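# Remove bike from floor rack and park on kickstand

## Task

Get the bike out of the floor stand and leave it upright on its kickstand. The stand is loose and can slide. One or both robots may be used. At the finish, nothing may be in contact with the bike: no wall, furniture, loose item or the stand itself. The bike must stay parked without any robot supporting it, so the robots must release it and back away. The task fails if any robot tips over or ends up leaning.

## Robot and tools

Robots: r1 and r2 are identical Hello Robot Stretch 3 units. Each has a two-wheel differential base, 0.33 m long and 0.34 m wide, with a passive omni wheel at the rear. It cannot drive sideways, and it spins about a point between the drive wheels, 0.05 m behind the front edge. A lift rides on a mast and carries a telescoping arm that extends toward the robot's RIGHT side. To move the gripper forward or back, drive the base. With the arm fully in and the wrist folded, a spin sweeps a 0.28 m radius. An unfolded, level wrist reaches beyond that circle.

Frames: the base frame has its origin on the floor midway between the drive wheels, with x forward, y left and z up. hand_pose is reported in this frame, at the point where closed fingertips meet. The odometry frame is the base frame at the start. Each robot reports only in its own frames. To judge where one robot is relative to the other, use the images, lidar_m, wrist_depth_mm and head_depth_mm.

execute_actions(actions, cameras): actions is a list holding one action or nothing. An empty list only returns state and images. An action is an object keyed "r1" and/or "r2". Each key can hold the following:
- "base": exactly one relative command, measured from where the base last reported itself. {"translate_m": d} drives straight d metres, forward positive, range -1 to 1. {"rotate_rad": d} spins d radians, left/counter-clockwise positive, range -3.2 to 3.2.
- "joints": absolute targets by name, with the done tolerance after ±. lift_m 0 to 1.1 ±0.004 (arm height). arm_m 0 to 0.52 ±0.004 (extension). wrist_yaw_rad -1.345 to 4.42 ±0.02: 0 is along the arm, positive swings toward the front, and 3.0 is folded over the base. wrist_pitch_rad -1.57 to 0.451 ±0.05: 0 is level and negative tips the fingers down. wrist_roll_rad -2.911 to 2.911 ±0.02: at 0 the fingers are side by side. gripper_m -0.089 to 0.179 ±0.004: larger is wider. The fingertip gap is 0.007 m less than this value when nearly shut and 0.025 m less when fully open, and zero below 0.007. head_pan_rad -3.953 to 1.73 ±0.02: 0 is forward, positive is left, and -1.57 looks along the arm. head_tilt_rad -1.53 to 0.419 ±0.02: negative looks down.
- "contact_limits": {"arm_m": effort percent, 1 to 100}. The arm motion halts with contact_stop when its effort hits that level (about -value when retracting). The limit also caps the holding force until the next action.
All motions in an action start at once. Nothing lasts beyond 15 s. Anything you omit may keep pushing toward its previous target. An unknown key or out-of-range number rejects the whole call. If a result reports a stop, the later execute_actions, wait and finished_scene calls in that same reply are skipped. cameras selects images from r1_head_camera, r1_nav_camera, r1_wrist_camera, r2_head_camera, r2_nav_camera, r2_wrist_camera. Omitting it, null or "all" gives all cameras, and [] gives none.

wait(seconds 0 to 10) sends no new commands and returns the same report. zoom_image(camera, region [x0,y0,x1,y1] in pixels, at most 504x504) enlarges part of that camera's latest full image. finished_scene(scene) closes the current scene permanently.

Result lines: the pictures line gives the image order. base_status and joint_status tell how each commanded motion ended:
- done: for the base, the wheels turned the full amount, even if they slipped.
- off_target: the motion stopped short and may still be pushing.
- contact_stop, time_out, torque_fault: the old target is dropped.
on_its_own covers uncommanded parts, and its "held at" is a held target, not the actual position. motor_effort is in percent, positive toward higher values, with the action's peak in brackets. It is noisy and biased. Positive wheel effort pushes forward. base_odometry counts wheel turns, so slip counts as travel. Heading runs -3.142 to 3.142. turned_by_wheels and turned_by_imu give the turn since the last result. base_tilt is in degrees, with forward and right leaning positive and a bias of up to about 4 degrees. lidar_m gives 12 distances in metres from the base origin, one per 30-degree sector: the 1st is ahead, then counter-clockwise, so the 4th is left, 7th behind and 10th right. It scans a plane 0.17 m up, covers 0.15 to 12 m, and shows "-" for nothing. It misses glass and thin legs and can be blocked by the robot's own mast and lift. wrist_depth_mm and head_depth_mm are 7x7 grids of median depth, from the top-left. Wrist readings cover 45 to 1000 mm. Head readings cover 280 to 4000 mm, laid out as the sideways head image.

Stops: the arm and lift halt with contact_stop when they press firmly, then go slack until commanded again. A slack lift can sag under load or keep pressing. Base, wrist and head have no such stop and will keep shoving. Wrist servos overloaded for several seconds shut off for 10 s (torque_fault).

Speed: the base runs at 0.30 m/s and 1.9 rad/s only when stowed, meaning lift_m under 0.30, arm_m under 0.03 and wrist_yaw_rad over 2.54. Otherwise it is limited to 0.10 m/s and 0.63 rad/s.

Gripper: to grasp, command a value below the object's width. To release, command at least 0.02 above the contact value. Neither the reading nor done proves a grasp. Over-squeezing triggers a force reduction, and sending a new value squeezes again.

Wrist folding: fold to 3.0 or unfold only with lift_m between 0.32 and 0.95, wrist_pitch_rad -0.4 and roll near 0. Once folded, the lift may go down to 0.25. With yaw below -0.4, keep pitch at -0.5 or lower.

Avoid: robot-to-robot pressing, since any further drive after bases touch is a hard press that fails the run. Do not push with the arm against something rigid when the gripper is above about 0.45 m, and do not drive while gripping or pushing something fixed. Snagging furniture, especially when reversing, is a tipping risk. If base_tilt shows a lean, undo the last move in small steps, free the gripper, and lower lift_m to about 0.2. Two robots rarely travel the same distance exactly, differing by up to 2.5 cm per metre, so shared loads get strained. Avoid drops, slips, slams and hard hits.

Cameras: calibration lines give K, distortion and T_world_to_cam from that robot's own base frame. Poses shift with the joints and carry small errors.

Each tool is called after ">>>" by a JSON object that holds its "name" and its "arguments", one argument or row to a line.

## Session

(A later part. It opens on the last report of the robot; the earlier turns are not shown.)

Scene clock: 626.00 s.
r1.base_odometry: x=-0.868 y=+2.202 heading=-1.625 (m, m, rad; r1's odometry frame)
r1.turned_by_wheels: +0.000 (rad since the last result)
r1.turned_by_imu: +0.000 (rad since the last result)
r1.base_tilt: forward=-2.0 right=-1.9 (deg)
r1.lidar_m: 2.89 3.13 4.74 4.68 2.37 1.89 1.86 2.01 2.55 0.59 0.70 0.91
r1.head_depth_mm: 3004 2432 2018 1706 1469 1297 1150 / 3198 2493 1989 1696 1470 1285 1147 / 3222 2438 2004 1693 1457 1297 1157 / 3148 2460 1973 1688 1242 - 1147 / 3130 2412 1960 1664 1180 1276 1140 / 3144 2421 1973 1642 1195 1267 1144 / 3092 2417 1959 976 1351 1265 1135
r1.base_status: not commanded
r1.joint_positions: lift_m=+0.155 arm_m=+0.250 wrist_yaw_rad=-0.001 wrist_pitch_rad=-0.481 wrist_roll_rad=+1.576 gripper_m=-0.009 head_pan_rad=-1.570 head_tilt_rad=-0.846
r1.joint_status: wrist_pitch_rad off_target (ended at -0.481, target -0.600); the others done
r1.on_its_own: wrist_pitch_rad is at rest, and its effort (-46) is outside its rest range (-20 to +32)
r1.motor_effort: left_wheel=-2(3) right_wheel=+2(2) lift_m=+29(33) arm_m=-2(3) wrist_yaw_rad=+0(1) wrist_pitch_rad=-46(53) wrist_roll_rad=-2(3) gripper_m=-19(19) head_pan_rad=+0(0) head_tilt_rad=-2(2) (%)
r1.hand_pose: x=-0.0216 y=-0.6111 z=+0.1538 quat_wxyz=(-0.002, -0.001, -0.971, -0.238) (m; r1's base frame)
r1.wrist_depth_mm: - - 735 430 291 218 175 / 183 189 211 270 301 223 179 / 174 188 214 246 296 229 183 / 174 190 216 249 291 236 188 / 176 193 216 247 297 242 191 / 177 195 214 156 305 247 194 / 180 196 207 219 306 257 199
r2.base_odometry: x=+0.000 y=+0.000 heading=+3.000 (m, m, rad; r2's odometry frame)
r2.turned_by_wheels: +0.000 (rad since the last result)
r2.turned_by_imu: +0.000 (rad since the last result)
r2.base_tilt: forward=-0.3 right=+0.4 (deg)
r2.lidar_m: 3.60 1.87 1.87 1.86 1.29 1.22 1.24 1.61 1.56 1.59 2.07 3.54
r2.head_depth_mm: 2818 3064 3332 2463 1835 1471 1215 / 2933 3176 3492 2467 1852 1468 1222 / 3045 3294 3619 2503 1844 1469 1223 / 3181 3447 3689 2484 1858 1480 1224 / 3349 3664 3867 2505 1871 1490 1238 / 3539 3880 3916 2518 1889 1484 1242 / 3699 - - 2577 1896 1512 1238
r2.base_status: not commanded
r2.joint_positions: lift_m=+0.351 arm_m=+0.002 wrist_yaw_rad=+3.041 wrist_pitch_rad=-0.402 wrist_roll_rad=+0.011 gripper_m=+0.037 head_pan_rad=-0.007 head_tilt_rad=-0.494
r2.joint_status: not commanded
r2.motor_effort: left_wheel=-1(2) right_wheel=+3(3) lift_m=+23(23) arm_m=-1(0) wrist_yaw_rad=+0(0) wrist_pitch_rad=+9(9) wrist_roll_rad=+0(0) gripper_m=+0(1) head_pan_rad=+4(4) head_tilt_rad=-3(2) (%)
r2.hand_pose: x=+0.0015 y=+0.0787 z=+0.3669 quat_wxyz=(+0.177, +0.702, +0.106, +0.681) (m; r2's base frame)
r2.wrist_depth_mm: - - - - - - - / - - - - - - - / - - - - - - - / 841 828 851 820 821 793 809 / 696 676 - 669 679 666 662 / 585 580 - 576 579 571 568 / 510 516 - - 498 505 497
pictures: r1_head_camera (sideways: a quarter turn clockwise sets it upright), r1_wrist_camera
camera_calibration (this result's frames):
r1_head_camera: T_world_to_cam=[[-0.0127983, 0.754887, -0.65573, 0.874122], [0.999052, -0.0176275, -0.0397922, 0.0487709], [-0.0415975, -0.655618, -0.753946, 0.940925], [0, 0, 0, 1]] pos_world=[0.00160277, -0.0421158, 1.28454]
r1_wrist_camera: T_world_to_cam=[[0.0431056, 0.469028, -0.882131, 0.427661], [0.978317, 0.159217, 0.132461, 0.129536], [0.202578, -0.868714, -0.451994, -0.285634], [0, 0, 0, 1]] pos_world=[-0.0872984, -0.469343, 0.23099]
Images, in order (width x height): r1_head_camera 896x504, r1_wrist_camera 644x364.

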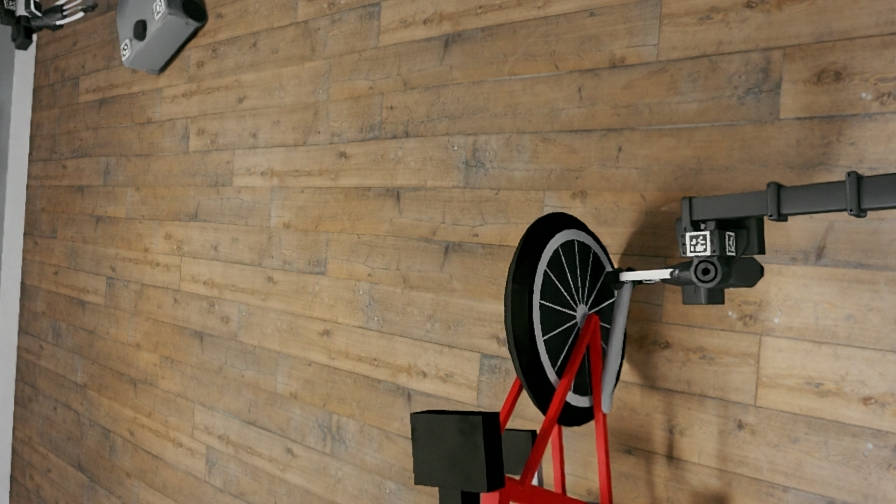

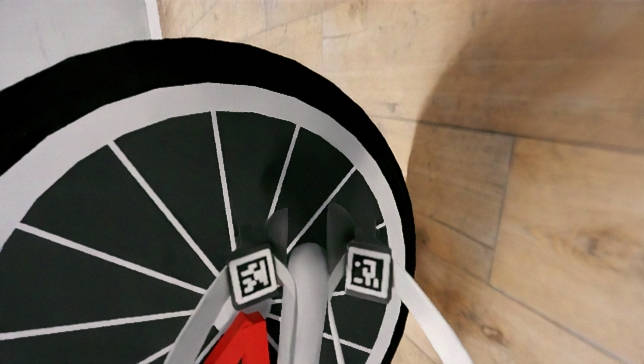

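>>> {"name": "execute_actions", "arguments": {
  "actions": [
    {"r1":{"joints":{"wrist_pitch_rad":-0.8,"arm_m":0.225},"base":{"translate_m":0.03}}}
  ],
  "cameras": ["r1_head_camera","r1_wrist_camera"]
}}

Scene clock: 644.30 s.
r1.base_odometry: x=-0.869 y=+2.172 heading=-1.625 (m, m, rad; r1's odometry frame)
r1.turned_by_wheels: +0.000 (rad since the last result)
r1.turned_by_imu: +0.001 (rad since the last result)
r1.base_tilt: forward=-1.9 right=-1.8 (deg)
r1.lidar_m: 2.86 3.10 4.66 4.67 2.41 1.92 1.89 2.04 2.52 0.68 0.69 0.90
r1.head_depth_mm: 3137 2436 2022 1703 1464 1292 1149 / 3253 2486 1997 1695 1452 1296 1144 / 3213 2437 2015 1690 1442 1308 1160 / 3173 2430 2001 1680 1229 1326 1132 / 3124 2401 1975 1672 1189 1282 1132 / 3143 2380 1973 1298 1295 1267 1131 / 3113 2405 1964 1016 1271 1258 1131
r1.base_status: done
r1.joint_positions: lift_m=+0.155 arm_m=+0.225 wrist_yaw_rad=-0.003 wrist_pitch_rad=-0.805 wrist_roll_rad=+1.578 gripper_m=-0.010 head_pan_rad=-1.570 head_tilt_rad=-0.846
r1.joint_status: all done
r1.motor_effort: left_wheel=-1(6) right_wheel=+1(14) lift_m=+29(29) arm_m=-2(0) wrist_yaw_rad=+3(13) wrist_pitch_rad=+2(49) wrist_roll_rad=-3(3) gripper_m=-5(18) head_pan_rad=+0(0) head_tilt_rad=-3(2) (%)
r1.hand_pose: x=-0.0220 y=-0.5303 z=+0.0923 quat_wxyz=(-0.003, -0.003, -0.920, -0.392) (m; r1's base frame)
r1.wrist_depth_mm: 214 467 335 253 204 171 146 / 208 243 346 265 211 175 149 / 208 243 316 275 218 180 153 / 209 245 300 288 225 186 158 / 169 244 303 - 230 191 161 / 172 246 296 309 231 197 165 / 176 245 293 343 265 202 170
r2.base_odometry: x=+0.000 y=+0.000 heading=+3.000 (m, m, rad; r2's odometry frame)
r2.turned_by_wheels: +0.000 (rad since the last result)
r2.turned_by_imu: +0.001 (rad since the last result)
r2.base_tilt: forward=-0.4 right=+0.5 (deg)
r2.lidar_m: 3.62 1.87 1.87 1.87 1.29 1.21 1.24 1.61 1.56 1.59 2.07 3.54
r2.head_depth_mm: 2835 3051 3331 2469 1847 1474 1221 / 2903 3308 3451 2501 1852 1468 1225 / 3077 3301 3536 2475 1852 1471 1224 / 3176 3464 3735 2513 1863 1481 1233 / 3406 3683 3922 2514 1858 1489 1227 / 3538 3929 - 2537 1878 1494 1238 / 3682 - - 2587 1893 1503 1239
r2.base_status: not commanded
r2.joint_positions: lift_m=+0.351 arm_m=+0.002 wrist_yaw_rad=+3.041 wrist_pitch_rad=-0.402 wrist_roll_rad=+0.011 gripper_m=+0.037 head_pan_rad=-0.007 head_tilt_rad=-0.494
r2.joint_status: not commanded
r2.motor_effort: left_wheel=-2(2) right_wheel=+3(3) lift_m=+23(23) arm_m=+0(1) wrist_yaw_rad=+0(1) wrist_pitch_rad=+9(9) wrist_roll_rad=+0(0) gripper_m=-1(1) head_pan_rad=+4(4) head_tilt_rad=-2(2) (%)
r2.hand_pose: x=+0.0015 y=+0.0787 z=+0.3669 quat_wxyz=(+0.177, +0.702, +0.106, +0.681) (m; r2's base frame)
r2.wrist_depth_mm: - - - - - - - / - - - - - - - / - - - - - - - / 823 823 836 817 813 810 811 / 687 674 - 671 691 671 676 / 569 571 - 571 571 567 566 / 506 516 - - 506 499 496
pictures: r1_head_camera (sideways: a quarter turn clockwise sets it upright), r1_wrist_camera
camera_calibration (this result's frames):
r1_head_camera: T_world_to_cam=[[-0.0127984, 0.754887, -0.65573, 0.874122], [0.999052, -0.0176274, -0.0397922, 0.0487709], [-0.0415975, -0.655618, -0.753946, 0.940925], [0, 0, 0, 1]] pos_world=[0.00160278, -0.0421158, 1.28454]
r1_wrist_camera: T_world_to_cam=[[0.0463171, 0.725506, -0.686656, 0.453585], [0.978485, 0.1054, 0.177366, 0.0924891], [0.201053, -0.680097, -0.705014, -0.119875], [0, 0, 0, 1]] pos_world=[-0.0874066, -0.420354, 0.210539]
Images, in order (width x height): r1_head_camera 896x504, r1_wrist_camera 644x364.

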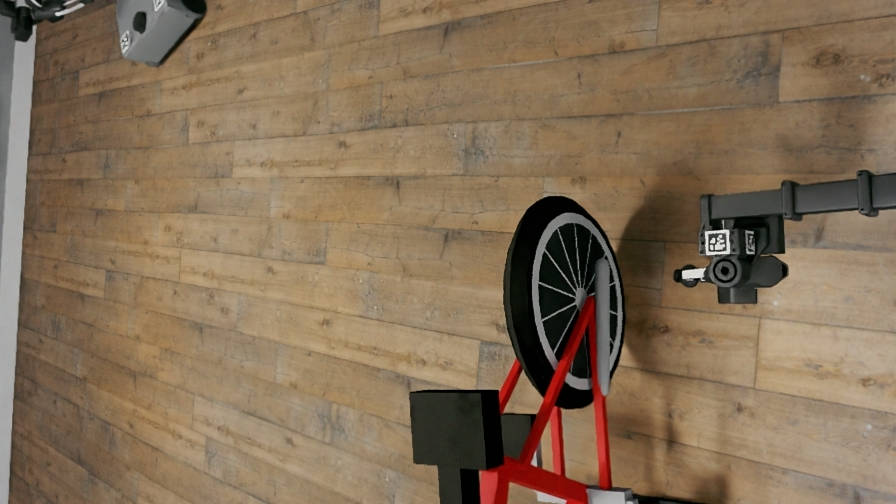

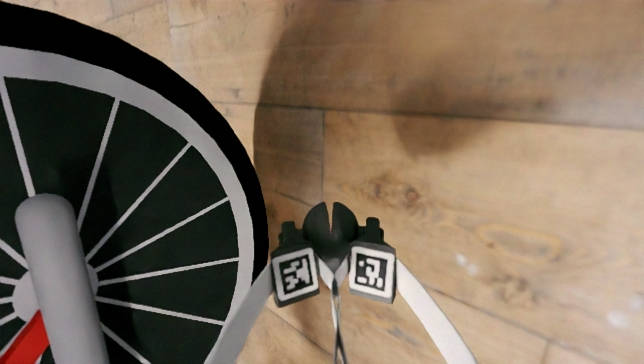

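>>> {"name": "execute_actions", "arguments": {
  "actions": [
    {"r1":{"joints":{"wrist_pitch_rad":-0.18,"arm_m":0.20,"gripper_m":0.07}}}
  ],
  "cameras": []
}}

>>> {"name": "execute_actions", "arguments": {
  "actions": [
    {"r1":{"joints":{"arm_m":0.268}}}
  ],
  "cameras": ["r1_head_camera","r1_wrist_camera"]
}}

Scene clock: 655.03 s.
r1.base_odometry: x=-0.869 y=+2.172 heading=-1.625 (m, m, rad; r1's odometry frame)
r1.turned_by_wheels: +0.000 (rad since the last result)
r1.turned_by_imu: +0.001 (rad since the last result)
r1.base_tilt: forward=-1.9 right=-1.9 (deg)
r1.lidar_m: 2.87 3.10 4.67 4.66 2.41 1.92 1.90 2.04 2.52 0.68 0.69 0.90
r1.head_depth_mm: 3117 2412 2030 1704 1481 1290 1146 / 3193 2473 2009 1691 1461 1280 1151 / 3195 2452 1995 1675 1442 1302 1157 / 3139 2443 1990 1691 1224 1328 1133 / 3172 2431 1957 1683 1205 1282 1137 / 3051 2413 1992 1301 1296 1262 1129 / 3044 2412 1948 1014 1265 1265 1136
r1.base_status: not commanded
r1.joint_positions: lift_m=+0.155 arm_m=+0.200 wrist_yaw_rad=-0.003 wrist_pitch_rad=-0.206 wrist_roll_rad=+1.578 gripper_m=+0.070 head_pan_rad=-1.570 head_tilt_rad=-0.846
r1.joint_status: all done
r1.motor_effort: left_wheel=-2(2) right_wheel=+1(1) lift_m=+29(29) arm_m=-2(3) wrist_yaw_rad=+3(3) wrist_pitch_rad=+10(10) wrist_roll_rad=-3(3) gripper_m=+0(80) head_pan_rad=+0(0) head_tilt_rad=-2(2) (%)
r1.hand_pose: x=-0.0221 y=-0.5911 z=+0.2177 quat_wxyz=(-0.003, -0.002, -0.995, -0.103) (m; r1's base frame)
r1.wrist_depth_mm: - - 254 255 404 302 224 / - - 237 251 269 304 228 / - 231 240 256 274 294 232 / - 232 244 254 280 296 236 / - 236 245 259 282 302 240 / - 241 - 241 290 308 244 / - 258 255 270 301 373 248
r2.base_odometry: x=+0.000 y=+0.000 heading=+3.000 (m, m, rad; r2's odometry frame)
r2.turned_by_wheels: +0.000 (rad since the last result)
r2.turned_by_imu: +0.001 (rad since the last result)
r2.base_tilt: forward=-0.4 right=+0.4 (deg)
r2.lidar_m: 3.61 1.87 1.87 1.87 1.29 1.22 1.25 1.61 1.56 1.59 2.07 3.55
r2.head_depth_mm: 2864 3088 3286 2455 1822 1462 1216 / 2922 3311 3490 2455 1821 1459 1225 / 3068 3311 3510 2510 1848 1472 1220 / 3181 3478 3704 2511 1865 1482 1229 / 3345 3689 3929 2517 1872 1483 1227 / 3484 3939 3981 2518 1867 1488 1229 / 3736 - - 2559 1909 1499 1238
r2.base_status: not commanded
r2.joint_positions: lift_m=+0.351 arm_m=+0.002 wrist_yaw_rad=+3.041 wrist_pitch_rad=-0.402 wrist_roll_rad=+0.011 gripper_m=+0.037 head_pan_rad=-0.007 head_tilt_rad=-0.494
r2.joint_status: not commanded
r2.motor_effort: left_wheel=-2(2) right_wheel=+4(3) lift_m=+22(23) arm_m=+0(1) wrist_yaw_rad=+0(0) wrist_pitch_rad=+9(9) wrist_roll_rad=+0(0) gripper_m=-1(0) head_pan_rad=+4(3) head_tilt_rad=-2(2) (%)
r2.hand_pose: x=+0.0015 y=+0.0787 z=+0.3669 quat_wxyz=(+0.177, +0.702, +0.106, +0.681) (m; r2's base frame)
r2.wrist_depth_mm: - - - - - - - / - - - - - - - / - - - - - - - / 834 834 846 821 815 809 794 / 679 670 - 679 695 676 663 / 578 571 - 579 568 569 562 / 507 519 - - 499 499 490
pictures: none
No camera images: the call's "cameras" was empty. Leave "cameras" out to get every camera's image.

Scene clock: 656.70 s.
r1.base_odometry: x=-0.869 y=+2.172 heading=-1.625 (m, m, rad; r1's odometry frame)
r1.turned_by_wheels: +0.000 (rad since the last result)
r1.turned_by_imu: +0.000 (rad since the last result)
r1.base_tilt: forward=-1.9 right=-1.8 (deg)
r1.lidar_m: 2.86 3.09 4.69 4.67 2.42 1.91 1.89 2.05 2.53 0.68 0.69 0.90
r1.head_depth_mm: 3092 2416 2024 1701 1477 1297 1150 / 3244 2452 2033 1705 1469 1282 1149 / 3243 2441 2014 1683 1421 1304 1156 / 3155 2438 1988 1683 1206 1224 1142 / 3122 2425 1966 1666 1194 1275 1141 / 3142 2405 1965 1568 1274 1266 1130 / 3058 2414 1971 1011 1274 1271 1136
r1.base_status: not commanded
r1.joint_positions: lift_m=+0.155 arm_m=+0.268 wrist_yaw_rad=-0.003 wrist_pitch_rad=-0.217 wrist_roll_rad=+1.578 gripper_m=+0.070 head_pan_rad=-1.570 head_tilt_rad=-0.846
r1.joint_status: all done
r1.motor_effort: left_wheel=-2(2) right_wheel=+1(1) lift_m=+29(29) arm_m=+3(1) wrist_yaw_rad=+3(2) wrist_pitch_rad=+14(15) wrist_roll_rad=-3(3) gripper_m=-2(3) head_pan_rad=+0(0) head_tilt_rad=-2(3) (%)
r1.hand_pose: x=-0.0220 y=-0.6576 z=+0.2148 quat_wxyz=(-0.003, -0.002, -0.994, -0.109) (m; r1's base frame)
r1.wrist_depth_mm: - - 175 184 198 283 220 / - 168 175 187 201 221 225 / - 168 179 190 204 223 229 / 174 171 183 194 209 227 233 / 168 174 182 197 148 232 236 / 171 178 - 199 189 242 241 / 183 178 193 183 222 240 246
r2.base_odometry: x=+0.000 y=+0.000 heading=+3.000 (m, m, rad; r2's odometry frame)
r2.turned_by_wheels: +0.000 (rad since the last result)
r2.turned_by_imu: +0.000 (rad since the last result)
r2.base_tilt: forward=-0.3 right=+0.5 (deg)
r2.lidar_m: 3.61 1.88 1.87 1.86 1.29 1.22 1.24 1.61 1.56 1.59 2.06 3.54
r2.head_depth_mm: 2796 3062 3245 2448 1814 1470 1217 / 2946 3244 3448 2435 1847 1471 1226 / 3049 3358 3532 2492 1857 1473 1221 / 3143 3478 3689 2517 1864 1477 1229 / 3285 3701 3908 2527 1852 1489 1228 / 3517 3892 3967 2532 1890 1488 1236 / 3717 - - 2546 1874 1496 1248
r2.base_status: not commanded
r2.joint_positions: lift_m=+0.351 arm_m=+0.002 wrist_yaw_rad=+3.041 wrist_pitch_rad=-0.402 wrist_roll_rad=+0.011 gripper_m=+0.037 head_pan_rad=-0.007 head_tilt_rad=-0.494
r2.joint_status: not commanded
r2.motor_effort: left_wheel=-2(2) right_wheel=+3(3) lift_m=+23(23) arm_m=-1(1) wrist_yaw_rad=+0(1) wrist_pitch_rad=+9(9) wrist_roll_rad=+0(0) gripper_m=-1(1) head_pan_rad=+4(4) head_tilt_rad=-2(3) (%)
r2.hand_pose: x=+0.0015 y=+0.0787 z=+0.3669 quat_wxyz=(+0.177, +0.702, +0.106, +0.681) (m; r2's base frame)
r2.wrist_depth_mm: - - - - - - - / - - - - - - - / - - - - - - - / 839 829 842 838 804 813 802 / 678 668 - 674 695 672 667 / 579 581 - 581 573 569 573 / 507 521 - - 502 504 491
pictures: r1_head_camera (sideways: a quarter turn clockwise sets it upright), r1_wrist_camera
camera_calibration (this result's frames):
r1_head_camera: T_world_to_cam=[[-0.0127984, 0.754887, -0.65573, 0.874122], [0.999052, -0.0176274, -0.0397922, 0.0487709], [-0.0415975, -0.655618, -0.753946, 0.940925], [0, 0, 0, 1]] pos_world=[0.00160278, -0.0421158, 1.28454]
r1_wrist_camera: T_world_to_cam=[[0.0444747, 0.223306, -0.973733, 0.361431], [0.978587, 0.186341, 0.08743, 0.156784], [0.20097, -0.956771, -0.210237, -0.408253], [0, 0, 0, 1]] pos_world=[-0.0874548, -0.50053, 0.2524]
Images, in order (width x height): r1_head_camera 896x504, r1_wrist_camera 644x364.

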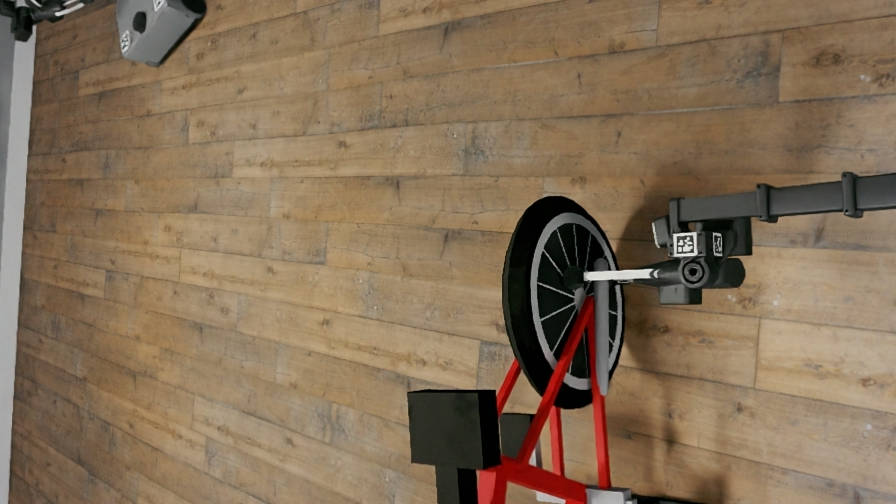

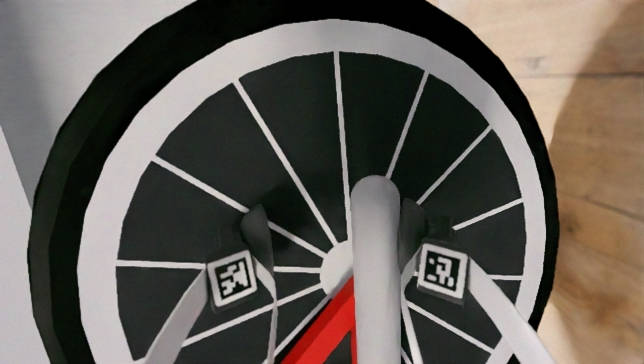

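>>> {"name": "execute_actions", "arguments": {
  "actions": [
    {"r1":{"base":{"translate_m":0.025}}}
  ],
  "cameras": []
}}

>>> {"name": "execute_actions", "arguments": {
  "actions": [
    {"r1":{"joints":{"gripper_m":-0.04}}}
  ],
  "cameras": []
}}

>>> {"name": "execute_actions", "arguments": {
  "actions": [
    {"r1":{"joints":{"wrist_pitch_rad":-0.5,"arm_m":0.255},"base":{"translate_m":0.02}}}
  ],
  "cameras": ["r1_head_camera","r1_wrist_camera"]
}}

Scene clock: 667.80 s.
r1.base_odometry: x=-0.871 y=+2.147 heading=-1.625 (m, m, rad; r1's odometry frame)
r1.turned_by_wheels: +0.000 (rad since the last result)
r1.turned_by_imu: +0.000 (rad since the last result)
r1.base_tilt: forward=-2.0 right=-1.8 (deg)
r1.lidar_m: 2.84 3.06 4.61 4.68 2.45 1.95 1.92 2.07 0.74 0.68 0.84 0.90
r1.head_depth_mm: 3123 2419 2013 1701 1466 1283 1157 / 3246 2460 1990 1705 1475 1290 1149 / 3205 2461 1974 1682 1411 1299 1156 / 3219 2429 1980 1681 1219 1224 1141 / 3138 2439 1970 1670 1194 1283 1139 / 3149 2401 1963 1002 1278 1272 1135 / 3098 2421 1958 1028 1279 1269 1137
r1.base_status: done
r1.joint_positions: lift_m=+0.155 arm_m=+0.268 wrist_yaw_rad=-0.003 wrist_pitch_rad=-0.216 wrist_roll_rad=+1.578 gripper_m=+0.070 head_pan_rad=-1.570 head_tilt_rad=-0.846
r1.joint_status: not commanded
r1.motor_effort: left_wheel=-3(6) right_wheel=+2(6) lift_m=+29(29) arm_m=+3(3) wrist_yaw_rad=+3(1) wrist_pitch_rad=+14(14) wrist_roll_rad=-3(3) gripper_m=+0(2) head_pan_rad=+0(1) head_tilt_rad=-3(3) (%)
r1.hand_pose: x=-0.0220 y=-0.6577 z=+0.2153 quat_wxyz=(-0.003, -0.002, -0.994, -0.108) (m; r1's base frame)
r1.wrist_depth_mm: - 168 174 184 195 256 222 / - 167 175 187 200 216 226 / 169 170 181 189 206 221 230 / 166 172 184 191 210 224 233 / 169 176 184 197 151 231 238 / 173 179 - 181 157 240 240 / - 180 194 205 223 239 245
r2.base_odometry: x=+0.000 y=+0.000 heading=+3.000 (m, m, rad; r2's odometry frame)
r2.turned_by_wheels: +0.000 (rad since the last result)
r2.turned_by_imu: +0.001 (rad since the last result)
r2.base_tilt: forward=-0.3 right=+0.4 (deg)
r2.lidar_m: 3.62 1.86 1.87 1.86 1.29 1.22 1.24 1.62 1.55 1.59 2.06 3.53
r2.head_depth_mm: 2865 3093 3320 2448 1842 1470 1216 / 2903 3159 3443 2487 1823 1468 1226 / 3039 3341 3530 2503 1858 1479 1231 / 3176 3465 3699 2510 1865 1466 1222 / 3335 3738 3974 2550 1865 1481 1228 / 3518 3920 3934 2554 1894 1494 1244 / 3640 - - 2545 1892 1502 1240
r2.base_status: not commanded
r2.joint_positions: lift_m=+0.351 arm_m=+0.002 wrist_yaw_rad=+3.041 wrist_pitch_rad=-0.402 wrist_roll_rad=+0.011 gripper_m=+0.037 head_pan_rad=-0.007 head_tilt_rad=-0.494
r2.joint_status: not commanded
r2.motor_effort: left_wheel=-2(2) right_wheel=+3(3) lift_m=+23(23) arm_m=-1(1) wrist_yaw_rad=+0(1) wrist_pitch_rad=+9(9) wrist_roll_rad=+0(0) gripper_m=-1(1) head_pan_rad=+4(4) head_tilt_rad=-2(3) (%)
r2.hand_pose: x=+0.0015 y=+0.0787 z=+0.3669 quat_wxyz=(+0.177, +0.702, +0.106, +0.681) (m; r2's base frame)
r2.wrist_depth_mm: - - - - - - - / - - - - - - - / - - - - - - - / 830 833 834 815 813 816 805 / 678 684 - 680 688 672 677 / 578 584 - 580 575 578 570 / 501 518 - - 499 495 492
pictures: none
No camera images: the call's "cameras" was empty. Leave "cameras" out to get every camera's image.

Scene clock: 669.40 s.
r1.base_odometry: x=-0.871 y=+2.147 heading=-1.625 (m, m, rad; r1's odometry frame)
r1.turned_by_wheels: +0.000 (rad since the last result)
r1.turned_by_imu: +0.000 (rad since the last result)
r1.base_tilt: forward=-1.9 right=-1.7 (deg)
r1.lidar_m: 2.84 3.07 4.61 4.66 2.44 1.95 1.92 2.07 0.74 0.68 0.84 0.90
r1.head_depth_mm: 3107 2393 2026 1696 1486 1291 1149 / 3257 2492 2016 1700 1460 1293 1152 / 3200 2397 2008 1693 1402 1299 1152 / 3122 2451 1991 1693 1205 1225 1136 / 3170 2386 1966 1681 1197 1270 1138 / 3082 2419 1955 1005 1275 1276 1134 / 3135 2386 1960 1030 1282 1262 1124
r1.base_status: not commanded
r1.joint_positions: lift_m=+0.155 arm_m=+0.268 wrist_yaw_rad=-0.006 wrist_pitch_rad=-0.265 wrist_roll_rad=+1.581 gripper_m=-0.039 head_pan_rad=-1.570 head_tilt_rad=-0.846
r1.joint_status: all done
r1.on_its_own: wrist_pitch_rad is at rest, and its effort (+33) is outside its rest range (-20 to +32)
r1.motor_effort: left_wheel=-3(4) right_wheel=+4(4) lift_m=+32(33) arm_m=+3(3) wrist_yaw_rad=+7(7) wrist_pitch_rad=+33(33) wrist_roll_rad=-5(5) gripper_m=-25(99) head_pan_rad=+1(0) head_tilt_rad=-2(3) (%)
r1.hand_pose: x=-0.0229 y=-0.6536 z=+0.2033 quat_wxyz=(-0.005, -0.004, -0.991, -0.132) (m; r1's base frame)
r1.wrist_depth_mm: - 166 177 191 207 263 207 / 162 168 180 194 210 245 211 / 162 170 183 193 214 235 216 / 164 173 185 151 217 240 219 / 167 175 188 153 229 245 226 / 169 179 189 160 226 252 229 / 173 182 189 175 234 287 233
r2.base_odometry: x=+0.000 y=+0.000 heading=+3.000 (m, m, rad; r2's odometry frame)
r2.turned_by_wheels: +0.000 (rad since the last result)
r2.turned_by_imu: +0.000 (rad since the last result)
r2.base_tilt: forward=-0.4 right=+0.5 (deg)
r2.lidar_m: 3.61 1.87 1.87 1.86 1.29 1.22 1.24 1.61 1.56 1.59 2.07 3.53
r2.head_depth_mm: 2848 3028 3295 2462 1832 1468 1217 / 2932 3174 3464 2483 1831 1470 1227 / 3095 3389 3564 2508 1846 1470 1223 / 3276 3527 3703 2529 1866 1468 1220 / 3344 3697 3985 2530 1886 1481 1237 / 3474 3870 3932 2569 1880 1512 1242 / 3681 - - 2550 1901 1499 1241
r2.base_status: not commanded
r2.joint_positions: lift_m=+0.351 arm_m=+0.002 wrist_yaw_rad=+3.041 wrist_pitch_rad=-0.402 wrist_roll_rad=+0.011 gripper_m=+0.037 head_pan_rad=-0.007 head_tilt_rad=-0.494
r2.joint_status: not commanded
r2.motor_effort: left_wheel=-2(1) right_wheel=+3(3) lift_m=+23(22) arm_m=-1(0) wrist_yaw_rad=+0(0) wrist_pitch_rad=+9(9) wrist_roll_rad=+0(0) gripper_m=-1(1) head_pan_rad=+4(4) head_tilt_rad=-2(2) (%)
r2.hand_pose: x=+0.0015 y=+0.0787 z=+0.3669 quat_wxyz=(+0.177, +0.702, +0.106, +0.681) (m; r2's base frame)
r2.wrist_depth_mm: - - - - - - - / - - - - - - - / - - - - - - - / 835 848 840 811 833 825 810 / 679 680 - 677 687 669 665 / 579 581 - 579 572 571 564 / 502 519 - - 497 502 494
pictures: none
No camera images: the call's "cameras" was empty. Leave "cameras" out to get every camera's image.

Scene clock: 670.47 s.
r1.base_odometry: x=-0.872 y=+2.127 heading=-1.626 (m, m, rad; r1's odometry frame)
r1.turned_by_wheels: -0.001 (rad since the last result)
r1.turned_by_imu: -0.004 (rad since the last result)
r1.base_tilt: forward=-1.9 right=-1.9 (deg)
r1.lidar_m: 2.82 3.05 4.57 4.67 2.48 1.96 1.94 2.09 0.72 0.68 0.82 0.90
r1.head_depth_mm: 3146 2418 2018 1702 1474 1290 1161 / 3191 2462 2016 1703 1461 1289 1152 / 3169 2456 1987 1680 1409 1303 1157 / 3159 2443 1982 1689 1211 1330 1144 / 3122 2421 1991 1669 1191 1278 1138 / 3138 2421 1978 979 1363 1273 1137 / 3048 2370 1956 1018 1244 1256 1131
r1.base_status: done
r1.joint_positions: lift_m=+0.155 arm_m=+0.255 wrist_yaw_rad=-0.054 wrist_pitch_rad=-0.375 wrist_roll_rad=+1.581 gripper_m=-0.036 head_pan_rad=-1.570 head_tilt_rad=-0.846
r1.joint_status: wrist_pitch_rad off_target (ended at -0.375, target -0.500); the others done
r1.on_its_own: left_wheel is at rest, and its effort (-20) is outside its rest range (-18 to +18); right_wheel is at rest, and its effort (+27) is outside its rest range (-18 to +18); wrist_yaw_rad is at rest, and its effort (+52) is outside its rest range (-12 to +12); wrist_pitch_rad is at rest, and its effort (-49) is outside its rest range (-20 to +32)
r1.motor_effort: left_wheel=-20(24) right_wheel=+27(32) lift_m=+32(32) arm_m=-3(4) wrist_yaw_rad=+52(54) wrist_pitch_rad=-49(50) wrist_roll_rad=-4(5) gripper_m=-26(26) head_pan_rad=+0(0) head_tilt_rad=-2(3) (%)
r1.hand_pose: x=-0.0339 y=-0.6294 z=+0.1772 quat_wxyz=(-0.010, -0.028, -0.982, -0.187) (m; r1's base frame)
r1.wrist_depth_mm: 169 178 196 220 314 245 191 / 166 179 198 221 251 249 194 / 167 180 199 221 250 256 198 / 168 180 201 160 253 262 201 / 169 181 198 160 257 272 207 / 169 182 194 168 266 278 210 / 170 183 204 217 255 285 215
r2.base_odometry: x=+0.000 y=+0.000 heading=+3.000 (m, m, rad; r2's odometry frame)
r2.turned_by_wheels: +0.000 (rad since the last result)
r2.turned_by_imu: +0.000 (rad since the last result)
r2.base_tilt: forward=-0.3 right=+0.5 (deg)
r2.lidar_m: 3.62 1.87 1.88 1.87 1.29 1.22 1.24 1.61 1.56 1.59 2.06 3.53
r2.head_depth_mm: 2850 3134 3332 2475 1820 1459 1216 / 2925 3192 3444 2448 1836 1468 1222 / 3031 3326 3588 2472 1871 1489 1225 / 3161 3521 3653 2496 1857 1483 1226 / 3348 3744 3932 2549 1861 1477 1234 / 3541 3867 3916 2553 1876 1494 1225 / 3689 - - 2554 1874 1501 1243
r2.base_status: not commanded
r2.joint_positions: lift_m=+0.351 arm_m=+0.002 wrist_yaw_rad=+3.041 wrist_pitch_rad=-0.402 wrist_roll_rad=+0.011 gripper_m=+0.037 head_pan_rad=-0.007 head_tilt_rad=-0.494
r2.joint_status: not commanded
r2.motor_effort: left_wheel=-2(2) right_wheel=+3(3) lift_m=+23(23) arm_m=+0(0) wrist_yaw_rad=+0(0) wrist_pitch_rad=+9(9) wrist_roll_rad=+0(1) gripper_m=+0(1) head_pan_rad=+3(4) head_tilt_rad=-2(2) (%)
r2.hand_pose: x=+0.0015 y=+0.0787 z=+0.3669 quat_wxyz=(+0.177, +0.702, +0.106, +0.681) (m; r2's base frame)
r2.wrist_depth_mm: - - - - - - - / - - - - - - - / - - - - - - - / 828 835 850 826 809 819 810 / 684 683 - 681 686 673 656 / 581 581 - 568 576 573 572 / 507 512 - - 501 498 493
pictures: r1_head_camera (sideways: a quarter turn clockwise sets it upright), r1_wrist_camera
camera_calibration (this result's frames):
r1_head_camera: T_world_to_cam=[[-0.0127985, 0.754887, -0.65573, 0.874122], [0.999052, -0.0176273, -0.0397922, 0.0487709], [-0.0415974, -0.655618, -0.753946, 0.940925], [0, 0, 0, 1]] pos_world=[0.00160278, -0.0421158, 1.28454]
r1_wrist_camera: T_world_to_cam=[[0.0672762, 0.370648, -0.926334, 0.404112], [0.985836, 0.11826, 0.118916, 0.118223], [0.153624, -0.921214, -0.357442, -0.339994], [0, 0, 0, 1]] pos_world=[-0.0915046, -0.476971, 0.238756]
Images, in order (width x height): r1_head_camera 896x504, r1_wrist_camera 644x364.

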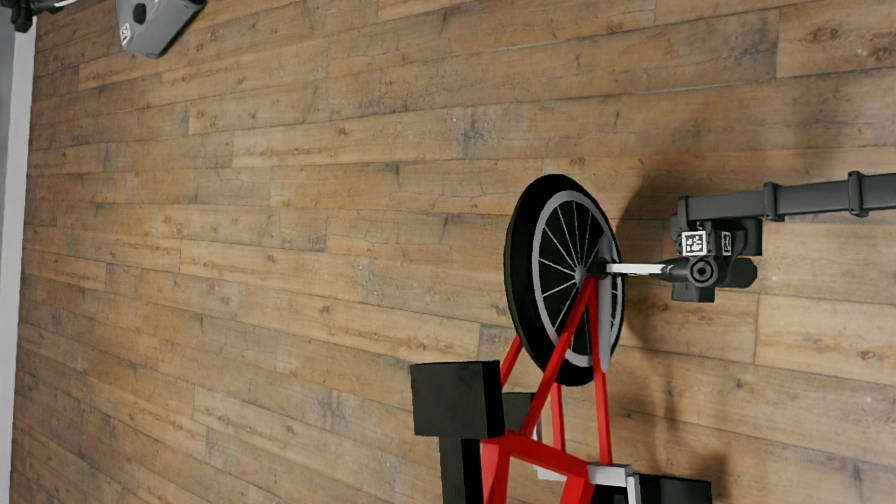

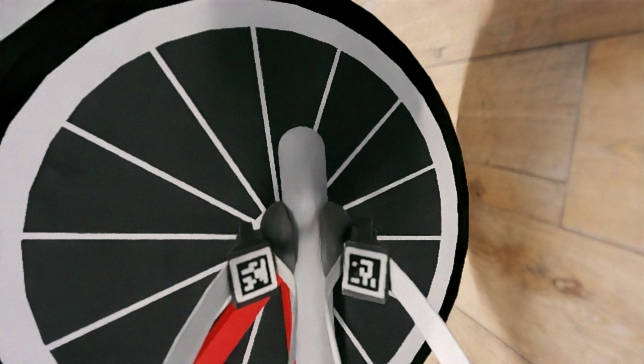

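>>> {"name": "execute_actions", "arguments": {
  "actions": [
    {"r1":{"joints":{"wrist_pitch_rad":-0.62,"arm_m":0.235,"wrist_yaw_rad":0.0},"base":{"translate_m":-0.015}}}
  ],
  "cameras": ["r1_head_camera","r1_wrist_camera"]
}}

Scene clock: 676.83 s.
r1.base_odometry: x=-0.871 y=+2.142 heading=-1.625 (m, m, rad; r1's odometry frame)
r1.turned_by_wheels: +0.001 (rad since the last result)
r1.turned_by_imu: +0.003 (rad since the last result)
r1.base_tilt: forward=-2.0 right=-1.9 (deg)
r1.lidar_m: 2.83 3.08 4.61 4.66 2.46 1.94 1.92 2.07 0.73 0.59 0.83 0.90
r1.head_depth_mm: 3105 2397 2041 1710 1464 1285 1150 / 3274 2475 2000 1699 1476 1290 1147 / 3163 2454 1992 1691 1409 1300 1161 / 3127 2424 1983 1685 1195 1328 1142 / 3144 2405 1981 1673 1196 1272 1144 / 3083 2427 1959 978 1365 1276 1135 / 3093 2393 1972 1011 1255 1265 1124
r1.base_status: done
r1.joint_positions: lift_m=+0.155 arm_m=+0.236 wrist_yaw_rad=-0.029 wrist_pitch_rad=-0.468 wrist_roll_rad=+1.581 gripper_m=-0.036 head_pan_rad=-1.570 head_tilt_rad=-0.846
r1.joint_status: wrist_yaw_rad off_target (ended at -0.029, target +0.000); wrist_pitch_rad off_target (ended at -0.468, target -0.620); the others done
r1.on_its_own: wrist_yaw_rad is held at -0.071, not at your +0.000, by its stall guard, which is still easing; right_wheel is at rest, and its effort (-24) is outside its rest range (-18 to +18); wrist_pitch_rad is at rest, and its effort (-60) is outside its rest range (-20 to +32)
r1.motor_effort: left_wheel=+16(19) right_wheel=-24(25) lift_m=+27(32) arm_m=-4(2) wrist_yaw_rad=-40(43) wrist_pitch_rad=-60(68) wrist_roll_rad=-5(5) gripper_m=-28(30) head_pan_rad=+0(1) head_tilt_rad=-3(3) (%)
r1.hand_pose: x=-0.0278 y=-0.5981 z=+0.1567 quat_wxyz=(-0.008, -0.015, -0.973, -0.232) (m; r1's base frame)
r1.wrist_depth_mm: 180 194 219 282 294 221 177 / 180 196 222 255 300 227 181 / 181 199 224 258 294 233 183 / 183 200 227 243 299 239 189 / 184 201 224 163 305 245 194 / 187 203 213 176 320 253 197 / 187 199 226 270 376 262 202
r2.base_odometry: x=+0.000 y=+0.000 heading=+3.000 (m, m, rad; r2's odometry frame)
r2.turned_by_wheels: +0.000 (rad since the last result)
r2.turned_by_imu: +0.001 (rad since the last result)
r2.base_tilt: forward=-0.4 right=+0.5 (deg)
r2.lidar_m: 3.62 1.87 1.88 1.86 1.29 1.22 1.24 1.61 1.56 1.59 2.07 3.53
r2.head_depth_mm: 2853 3104 3310 2477 1840 1462 1222 / 2961 3204 3409 2458 1841 1478 1220 / 3062 3332 3524 2479 1848 1475 1215 / 3140 3528 3729 2535 1873 1480 1236 / 3387 3794 3917 2528 1871 1485 1230 / 3532 3867 3939 2559 1887 1497 1244 / 3721 - - 2569 1907 1495 1248
r2.base_status: not commanded
r2.joint_positions: lift_m=+0.351 arm_m=+0.002 wrist_yaw_rad=+3.041 wrist_pitch_rad=-0.402 wrist_roll_rad=+0.011 gripper_m=+0.037 head_pan_rad=-0.007 head_tilt_rad=-0.494
r2.joint_status: not commanded
r2.motor_effort: left_wheel=-2(2) right_wheel=+3(4) lift_m=+23(23) arm_m=+0(1) wrist_yaw_rad=+1(0) wrist_pitch_rad=+9(9) wrist_roll_rad=+0(1) gripper_m=-1(1) head_pan_rad=+3(4) head_tilt_rad=-2(3) (%)
r2.hand_pose: x=+0.0015 y=+0.0787 z=+0.3669 quat_wxyz=(+0.177, +0.702, +0.106, +0.681) (m; r2's base frame)
r2.wrist_depth_mm: - - - - - - - / - - - - - - - / - - - - - - - / 807 819 843 816 800 812 799 / 674 672 - 677 683 658 671 / 582 576 - 570 572 580 572 / 497 513 - - 503 498 497
pictures: r1_head_camera (sideways: a quarter turn clockwise sets it upright), r1_wrist_camera
camera_calibration (this result's frames):
r1_head_camera: T_world_to_cam=[[-0.0127985, 0.754887, -0.65573, 0.874122], [0.999052, -0.0176273, -0.0397922, 0.0487709], [-0.0415974, -0.655618, -0.753946, 0.940925], [0, 0, 0, 1]] pos_world=[0.00160278, -0.0421158, 1.28454]
r1_wrist_camera: T_world_to_cam=[[0.0604037, 0.455859, -0.888, 0.417938], [0.982224, 0.131253, 0.134192, 0.116234], [0.177726, -0.880321, -0.439827, -0.281388], [0, 0, 0, 1]] pos_world=[-0.0894032, -0.453488, 0.231769]
Images, in order (width x height): r1_head_camera 896x504, r1_wrist_camera 644x364.

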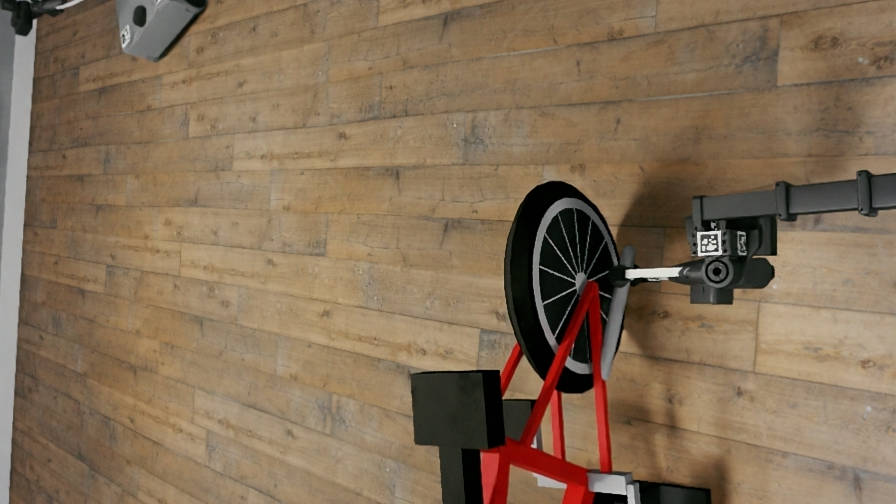

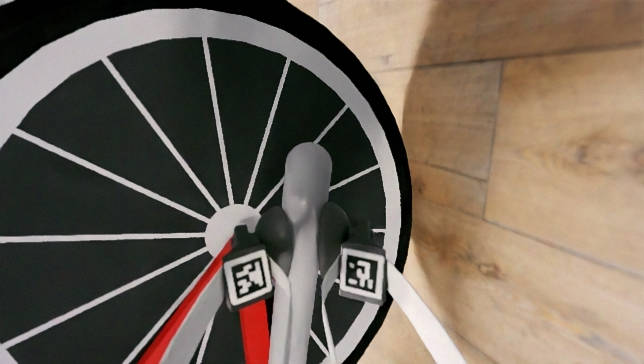

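>>> {"name": "execute_actions", "arguments": {
  "actions": [
    {"r1":{"joints":{"wrist_pitch_rad":-0.6,"arm_m":0.205,"lift_m":0.13,"wrist_yaw_rad":0.0},"base":{"translate_m":0.008}}}
  ],
  "cameras": ["r1_head_camera","r1_wrist_camera"]
}}

Scene clock: 685.63 s.
r1.base_odometry: x=-0.871 y=+2.134 heading=-1.625 (m, m, rad; r1's odometry frame)
r1.turned_by_wheels: +0.000 (rad since the last result)
r1.turned_by_imu: +0.001 (rad since the last result)
r1.base_tilt: forward=-2.0 right=-1.8 (deg)
r1.lidar_m: 2.83 3.05 4.56 4.67 2.47 1.96 1.93 2.09 0.72 0.59 0.83 0.90
r1.head_depth_mm: 3067 2406 2029 1722 1475 1288 1160 / 3247 2478 1999 1692 1474 1287 1152 / 3202 2445 2002 1690 1416 1304 1147 / 3210 2436 1993 1688 1224 1304 1128 / 3151 2380 1980 1672 1191 1276 1143 / 3077 2432 2007 975 1357 1271 1132 / 3103 2416 1965 1010 1233 1264 1137
r1.base_status: done
r1.joint_positions: lift_m=+0.155 arm_m=+0.205 wrist_yaw_rad=-0.009 wrist_pitch_rad=-0.478 wrist_roll_rad=+1.589 gripper_m=-0.036 head_pan_rad=-1.570 head_tilt_rad=-0.846
r1.joint_status: lift_m contact_stop (moved +0.000 of -0.025); wrist_pitch_rad off_target (ended at -0.478, target -0.600); the others done
r1.on_its_own: lift_m is slack since a contact_stop, until your next command for it (your +0.130 is given up); wrist_pitch_rad is at rest, and its effort (-48) is outside its rest range (-20 to +32)
r1.motor_effort: left_wheel=-4(15) right_wheel=+4(17) lift_m=+33(34) arm_m=-2(6) wrist_yaw_rad=+9(30) wrist_pitch_rad=-48(63) wrist_roll_rad=-8(9) gripper_m=-22(26) head_pan_rad=+0(1) head_tilt_rad=-2(2) (%)
r1.hand_pose: x=-0.0234 y=-0.5666 z=+0.1544 quat_wxyz=(-0.009, -0.007, -0.971, -0.237) (m; r1's base frame)
r1.wrist_depth_mm: 200 220 249 378 288 218 176 / 203 222 249 291 302 225 178 / 202 222 253 283 310 231 183 / 204 224 256 277 322 237 187 / 207 227 243 - 329 244 191 / 207 223 247 297 328 250 195 / 210 223 242 309 393 259 200
r2.base_odometry: x=+0.000 y=+0.000 heading=+3.000 (m, m, rad; r2's odometry frame)
r2.turned_by_wheels: +0.000 (rad since the last result)
r2.turned_by_imu: +0.001 (rad since the last result)
r2.base_tilt: forward=-0.3 right=+0.5 (deg)
r2.lidar_m: 3.61 1.87 1.87 1.86 1.29 1.21 1.24 1.61 1.56 1.59 2.06 3.54
r2.head_depth_mm: 2824 3065 3297 2483 1833 1457 1212 / 2922 3228 3461 2475 1829 1468 1220 / 3042 3303 3574 2491 1841 1471 1224 / 3217 3517 3724 2520 1844 1473 1228 / 3356 3759 3894 2557 1869 1482 1238 / 3524 3972 3952 2548 1870 1492 1239 / 3711 - - 2552 1918 1494 1245
r2.base_status: not commanded
r2.joint_positions: lift_m=+0.351 arm_m=+0.002 wrist_yaw_rad=+3.041 wrist_pitch_rad=-0.402 wrist_roll_rad=+0.011 gripper_m=+0.037 head_pan_rad=-0.007 head_tilt_rad=-0.494
r2.joint_status: not commanded
r2.motor_effort: left_wheel=-2(2) right_wheel=+4(3) lift_m=+23(23) arm_m=+0(0) wrist_yaw_rad=+0(1) wrist_pitch_rad=+9(9) wrist_roll_rad=+0(0) gripper_m=-1(1) head_pan_rad=+4(4) head_tilt_rad=-2(2) (%)
r2.hand_pose: x=+0.0015 y=+0.0787 z=+0.3669 quat_wxyz=(+0.177, +0.702, +0.106, +0.681) (m; r2's base frame)
r2.wrist_depth_mm: - - - - - - - / - - - - - - - / - - - - - - - / 839 826 848 814 817 802 816 / 687 677 - 681 683 666 672 / 581 582 - 573 573 572 569 / 503 517 - - 498 497 492
pictures: r1_head_camera (sideways: a quarter turn clockwise sets it upright), r1_wrist_camera
camera_calibration (this result's frames):
r1_head_camera: T_world_to_cam=[[-0.0127984, 0.754887, -0.65573, 0.874122], [0.999052, -0.0176274, -0.0397922, 0.0487709], [-0.0415975, -0.655618, -0.753946, 0.940925], [0, 0, 0, 1]] pos_world=[0.00160278, -0.0421158, 1.28454]
r1_wrist_camera: T_world_to_cam=[[0.0593124, 0.46586, -0.882868, 0.406082], [0.978931, 0.145964, 0.142786, 0.115033], [0.195385, -0.872736, -0.447388, -0.249581], [0, 0, 0, 1]] pos_world=[-0.0879306, -0.423787, 0.230432]
Images, in order (width x height): r1_head_camera 896x504, r1_wrist_camera 644x364.

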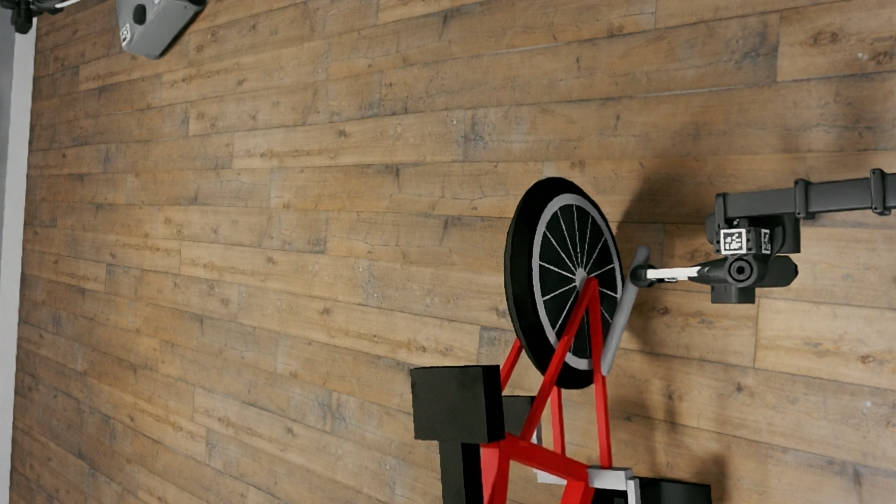

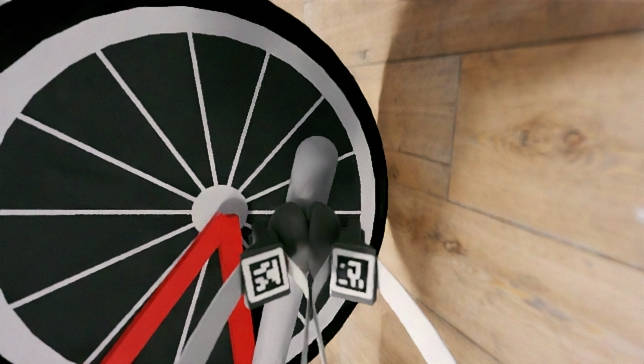

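>>> {"name": "execute_actions", "arguments": {
  "actions": [
    {"r1":{"joints":{"wrist_pitch_rad":-0.55,"arm_m":0.17,"lift_m":0.155},"base":{"translate_m":0.015}}}
  ],
  "cameras": ["r1_head_camera","r1_wrist_camera"]
}}

Scene clock: 692.10 s.
r1.base_odometry: x=-0.872 y=+2.119 heading=-1.625 (m, m, rad; r1's odometry frame)
r1.turned_by_wheels: +0.000 (rad since the last result)
r1.turned_by_imu: +0.001 (rad since the last result)
r1.base_tilt: forward=-2.0 right=-1.8 (deg)
r1.lidar_m: 2.81 3.03 4.54 4.67 2.49 1.97 1.95 2.10 0.72 0.68 0.82 0.90
r1.head_depth_mm: 3102 2439 2034 1695 1464 1295 1147 / 3222 2476 2035 1701 1460 1291 1144 / 3165 2466 1998 1675 1391 1291 1160 / 3131 2428 1998 1673 1221 1304 1117 / 3109 2441 1984 1683 1190 1272 1136 / 3142 2386 1980 976 1361 1268 1138 / 3106 2423 1963 1016 1257 1259 1131
r1.base_status: done
r1.joint_positions: lift_m=+0.159 arm_m=+0.170 wrist_yaw_rad=-0.003 wrist_pitch_rad=-0.560 wrist_roll_rad=+1.579 gripper_m=-0.036 head_pan_rad=-1.570 head_tilt_rad=-0.846
r1.joint_status: all done
r1.on_its_own: lift_m is slack since a contact_stop, until your next command for it
r1.motor_effort: left_wheel=-1(4) right_wheel=+0(12) lift_m=+35(35) arm_m=-2(3) wrist_yaw_rad=+2(11) wrist_pitch_rad=+3(42) wrist_roll_rad=-4(6) gripper_m=-15(22) head_pan_rad=+0(1) head_tilt_rad=-2(2) (%)
r1.hand_pose: x=-0.0220 y=-0.5195 z=+0.1409 quat_wxyz=(-0.004, -0.003, -0.961, -0.277) (m; r1's base frame)
r1.wrist_depth_mm: 228 252 294 363 261 204 167 / 227 255 296 345 270 210 170 / 231 248 299 347 282 215 174 / 233 250 303 353 293 221 178 / 233 247 306 - 298 227 183 / 232 265 302 459 294 234 186 / 229 266 314 527 345 241 191
r2.base_odometry: x=+0.000 y=+0.000 heading=+3.000 (m, m, rad; r2's odometry frame)
r2.turned_by_wheels: +0.000 (rad since the last result)
r2.turned_by_imu: +0.001 (rad since the last result)
r2.base_tilt: forward=-0.4 right=+0.5 (deg)
r2.lidar_m: 3.62 1.87 1.87 1.87 1.29 1.22 1.24 1.62 1.55 1.59 2.06 3.54
r2.head_depth_mm: 2849 3096 3294 2438 1830 1460 1222 / 2957 3251 3470 2479 1857 1468 1219 / 3063 3348 3532 2508 1861 1467 1222 / 3219 3534 3706 2498 1858 1479 1227 / 3362 3671 3876 2527 1872 1476 1226 / 3573 3838 3941 2518 1880 1482 1236 / 3699 - - 2549 1890 1499 1239
r2.base_status: not commanded
r2.joint_positions: lift_m=+0.351 arm_m=+0.002 wrist_yaw_rad=+3.041 wrist_pitch_rad=-0.402 wrist_roll_rad=+0.011 gripper_m=+0.037 head_pan_rad=-0.007 head_tilt_rad=-0.494
r2.joint_status: not commanded
r2.motor_effort: left_wheel=-2(2) right_wheel=+4(3) lift_m=+23(23) arm_m=-1(1) wrist_yaw_rad=+0(1) wrist_pitch_rad=+9(9) wrist_roll_rad=+1(0) gripper_m=-1(1) head_pan_rad=+4(4) head_tilt_rad=-2(3) (%)
r2.hand_pose: x=+0.0015 y=+0.0787 z=+0.3669 quat_wxyz=(+0.177, +0.702, +0.106, +0.681) (m; r2's base frame)
r2.wrist_depth_mm: - - - - - - - / - - - - - - - / - - - - - - - / 833 823 839 826 808 807 792 / 686 675 - 674 686 677 667 / 581 576 - 581 579 574 575 / 503 514 - - 499 492 498
pictures: r1_head_camera (sideways: a quarter turn clockwise sets it upright), r1_wrist_camera
camera_calibration (this result's frames):
r1_head_camera: T_world_to_cam=[[-0.0127983, 0.754887, -0.65573, 0.874122], [0.999052, -0.0176275, -0.0397922, 0.0487709], [-0.0415975, -0.655618, -0.753946, 0.940925], [0, 0, 0, 1]] pos_world=[0.00160277, -0.0421158, 1.28454]
r1_wrist_camera: T_world_to_cam=[[0.046485, 0.537073, -0.842254, 0.403131], [0.978511, 0.145082, 0.146519, 0.10775], [0.200887, -0.830965, -0.518788, -0.182848], [0, 0, 0, 1]] pos_world=[-0.0874421, -0.384084, 0.228892]
Images, in order (width x height): r1_head_camera 896x504, r1_wrist_camera 644x364.

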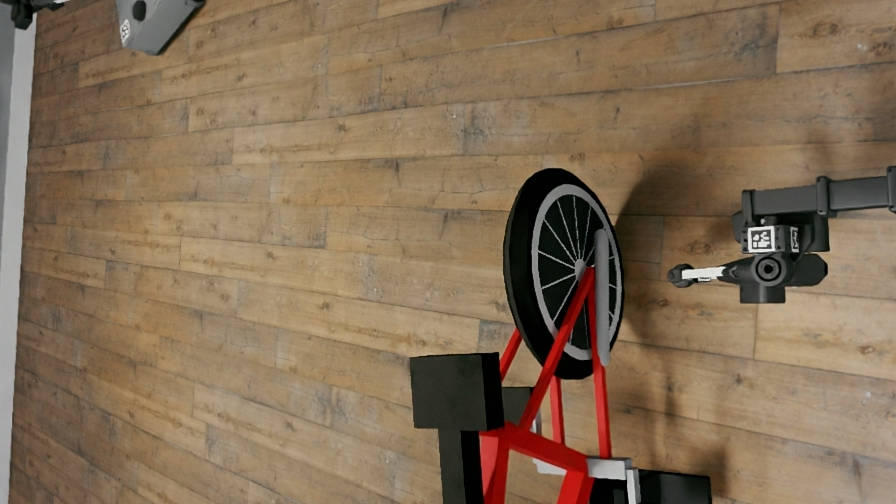

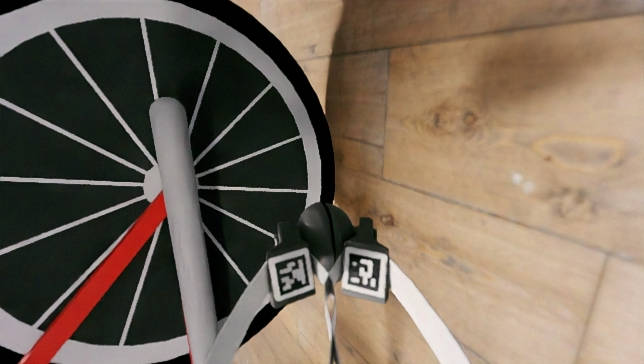

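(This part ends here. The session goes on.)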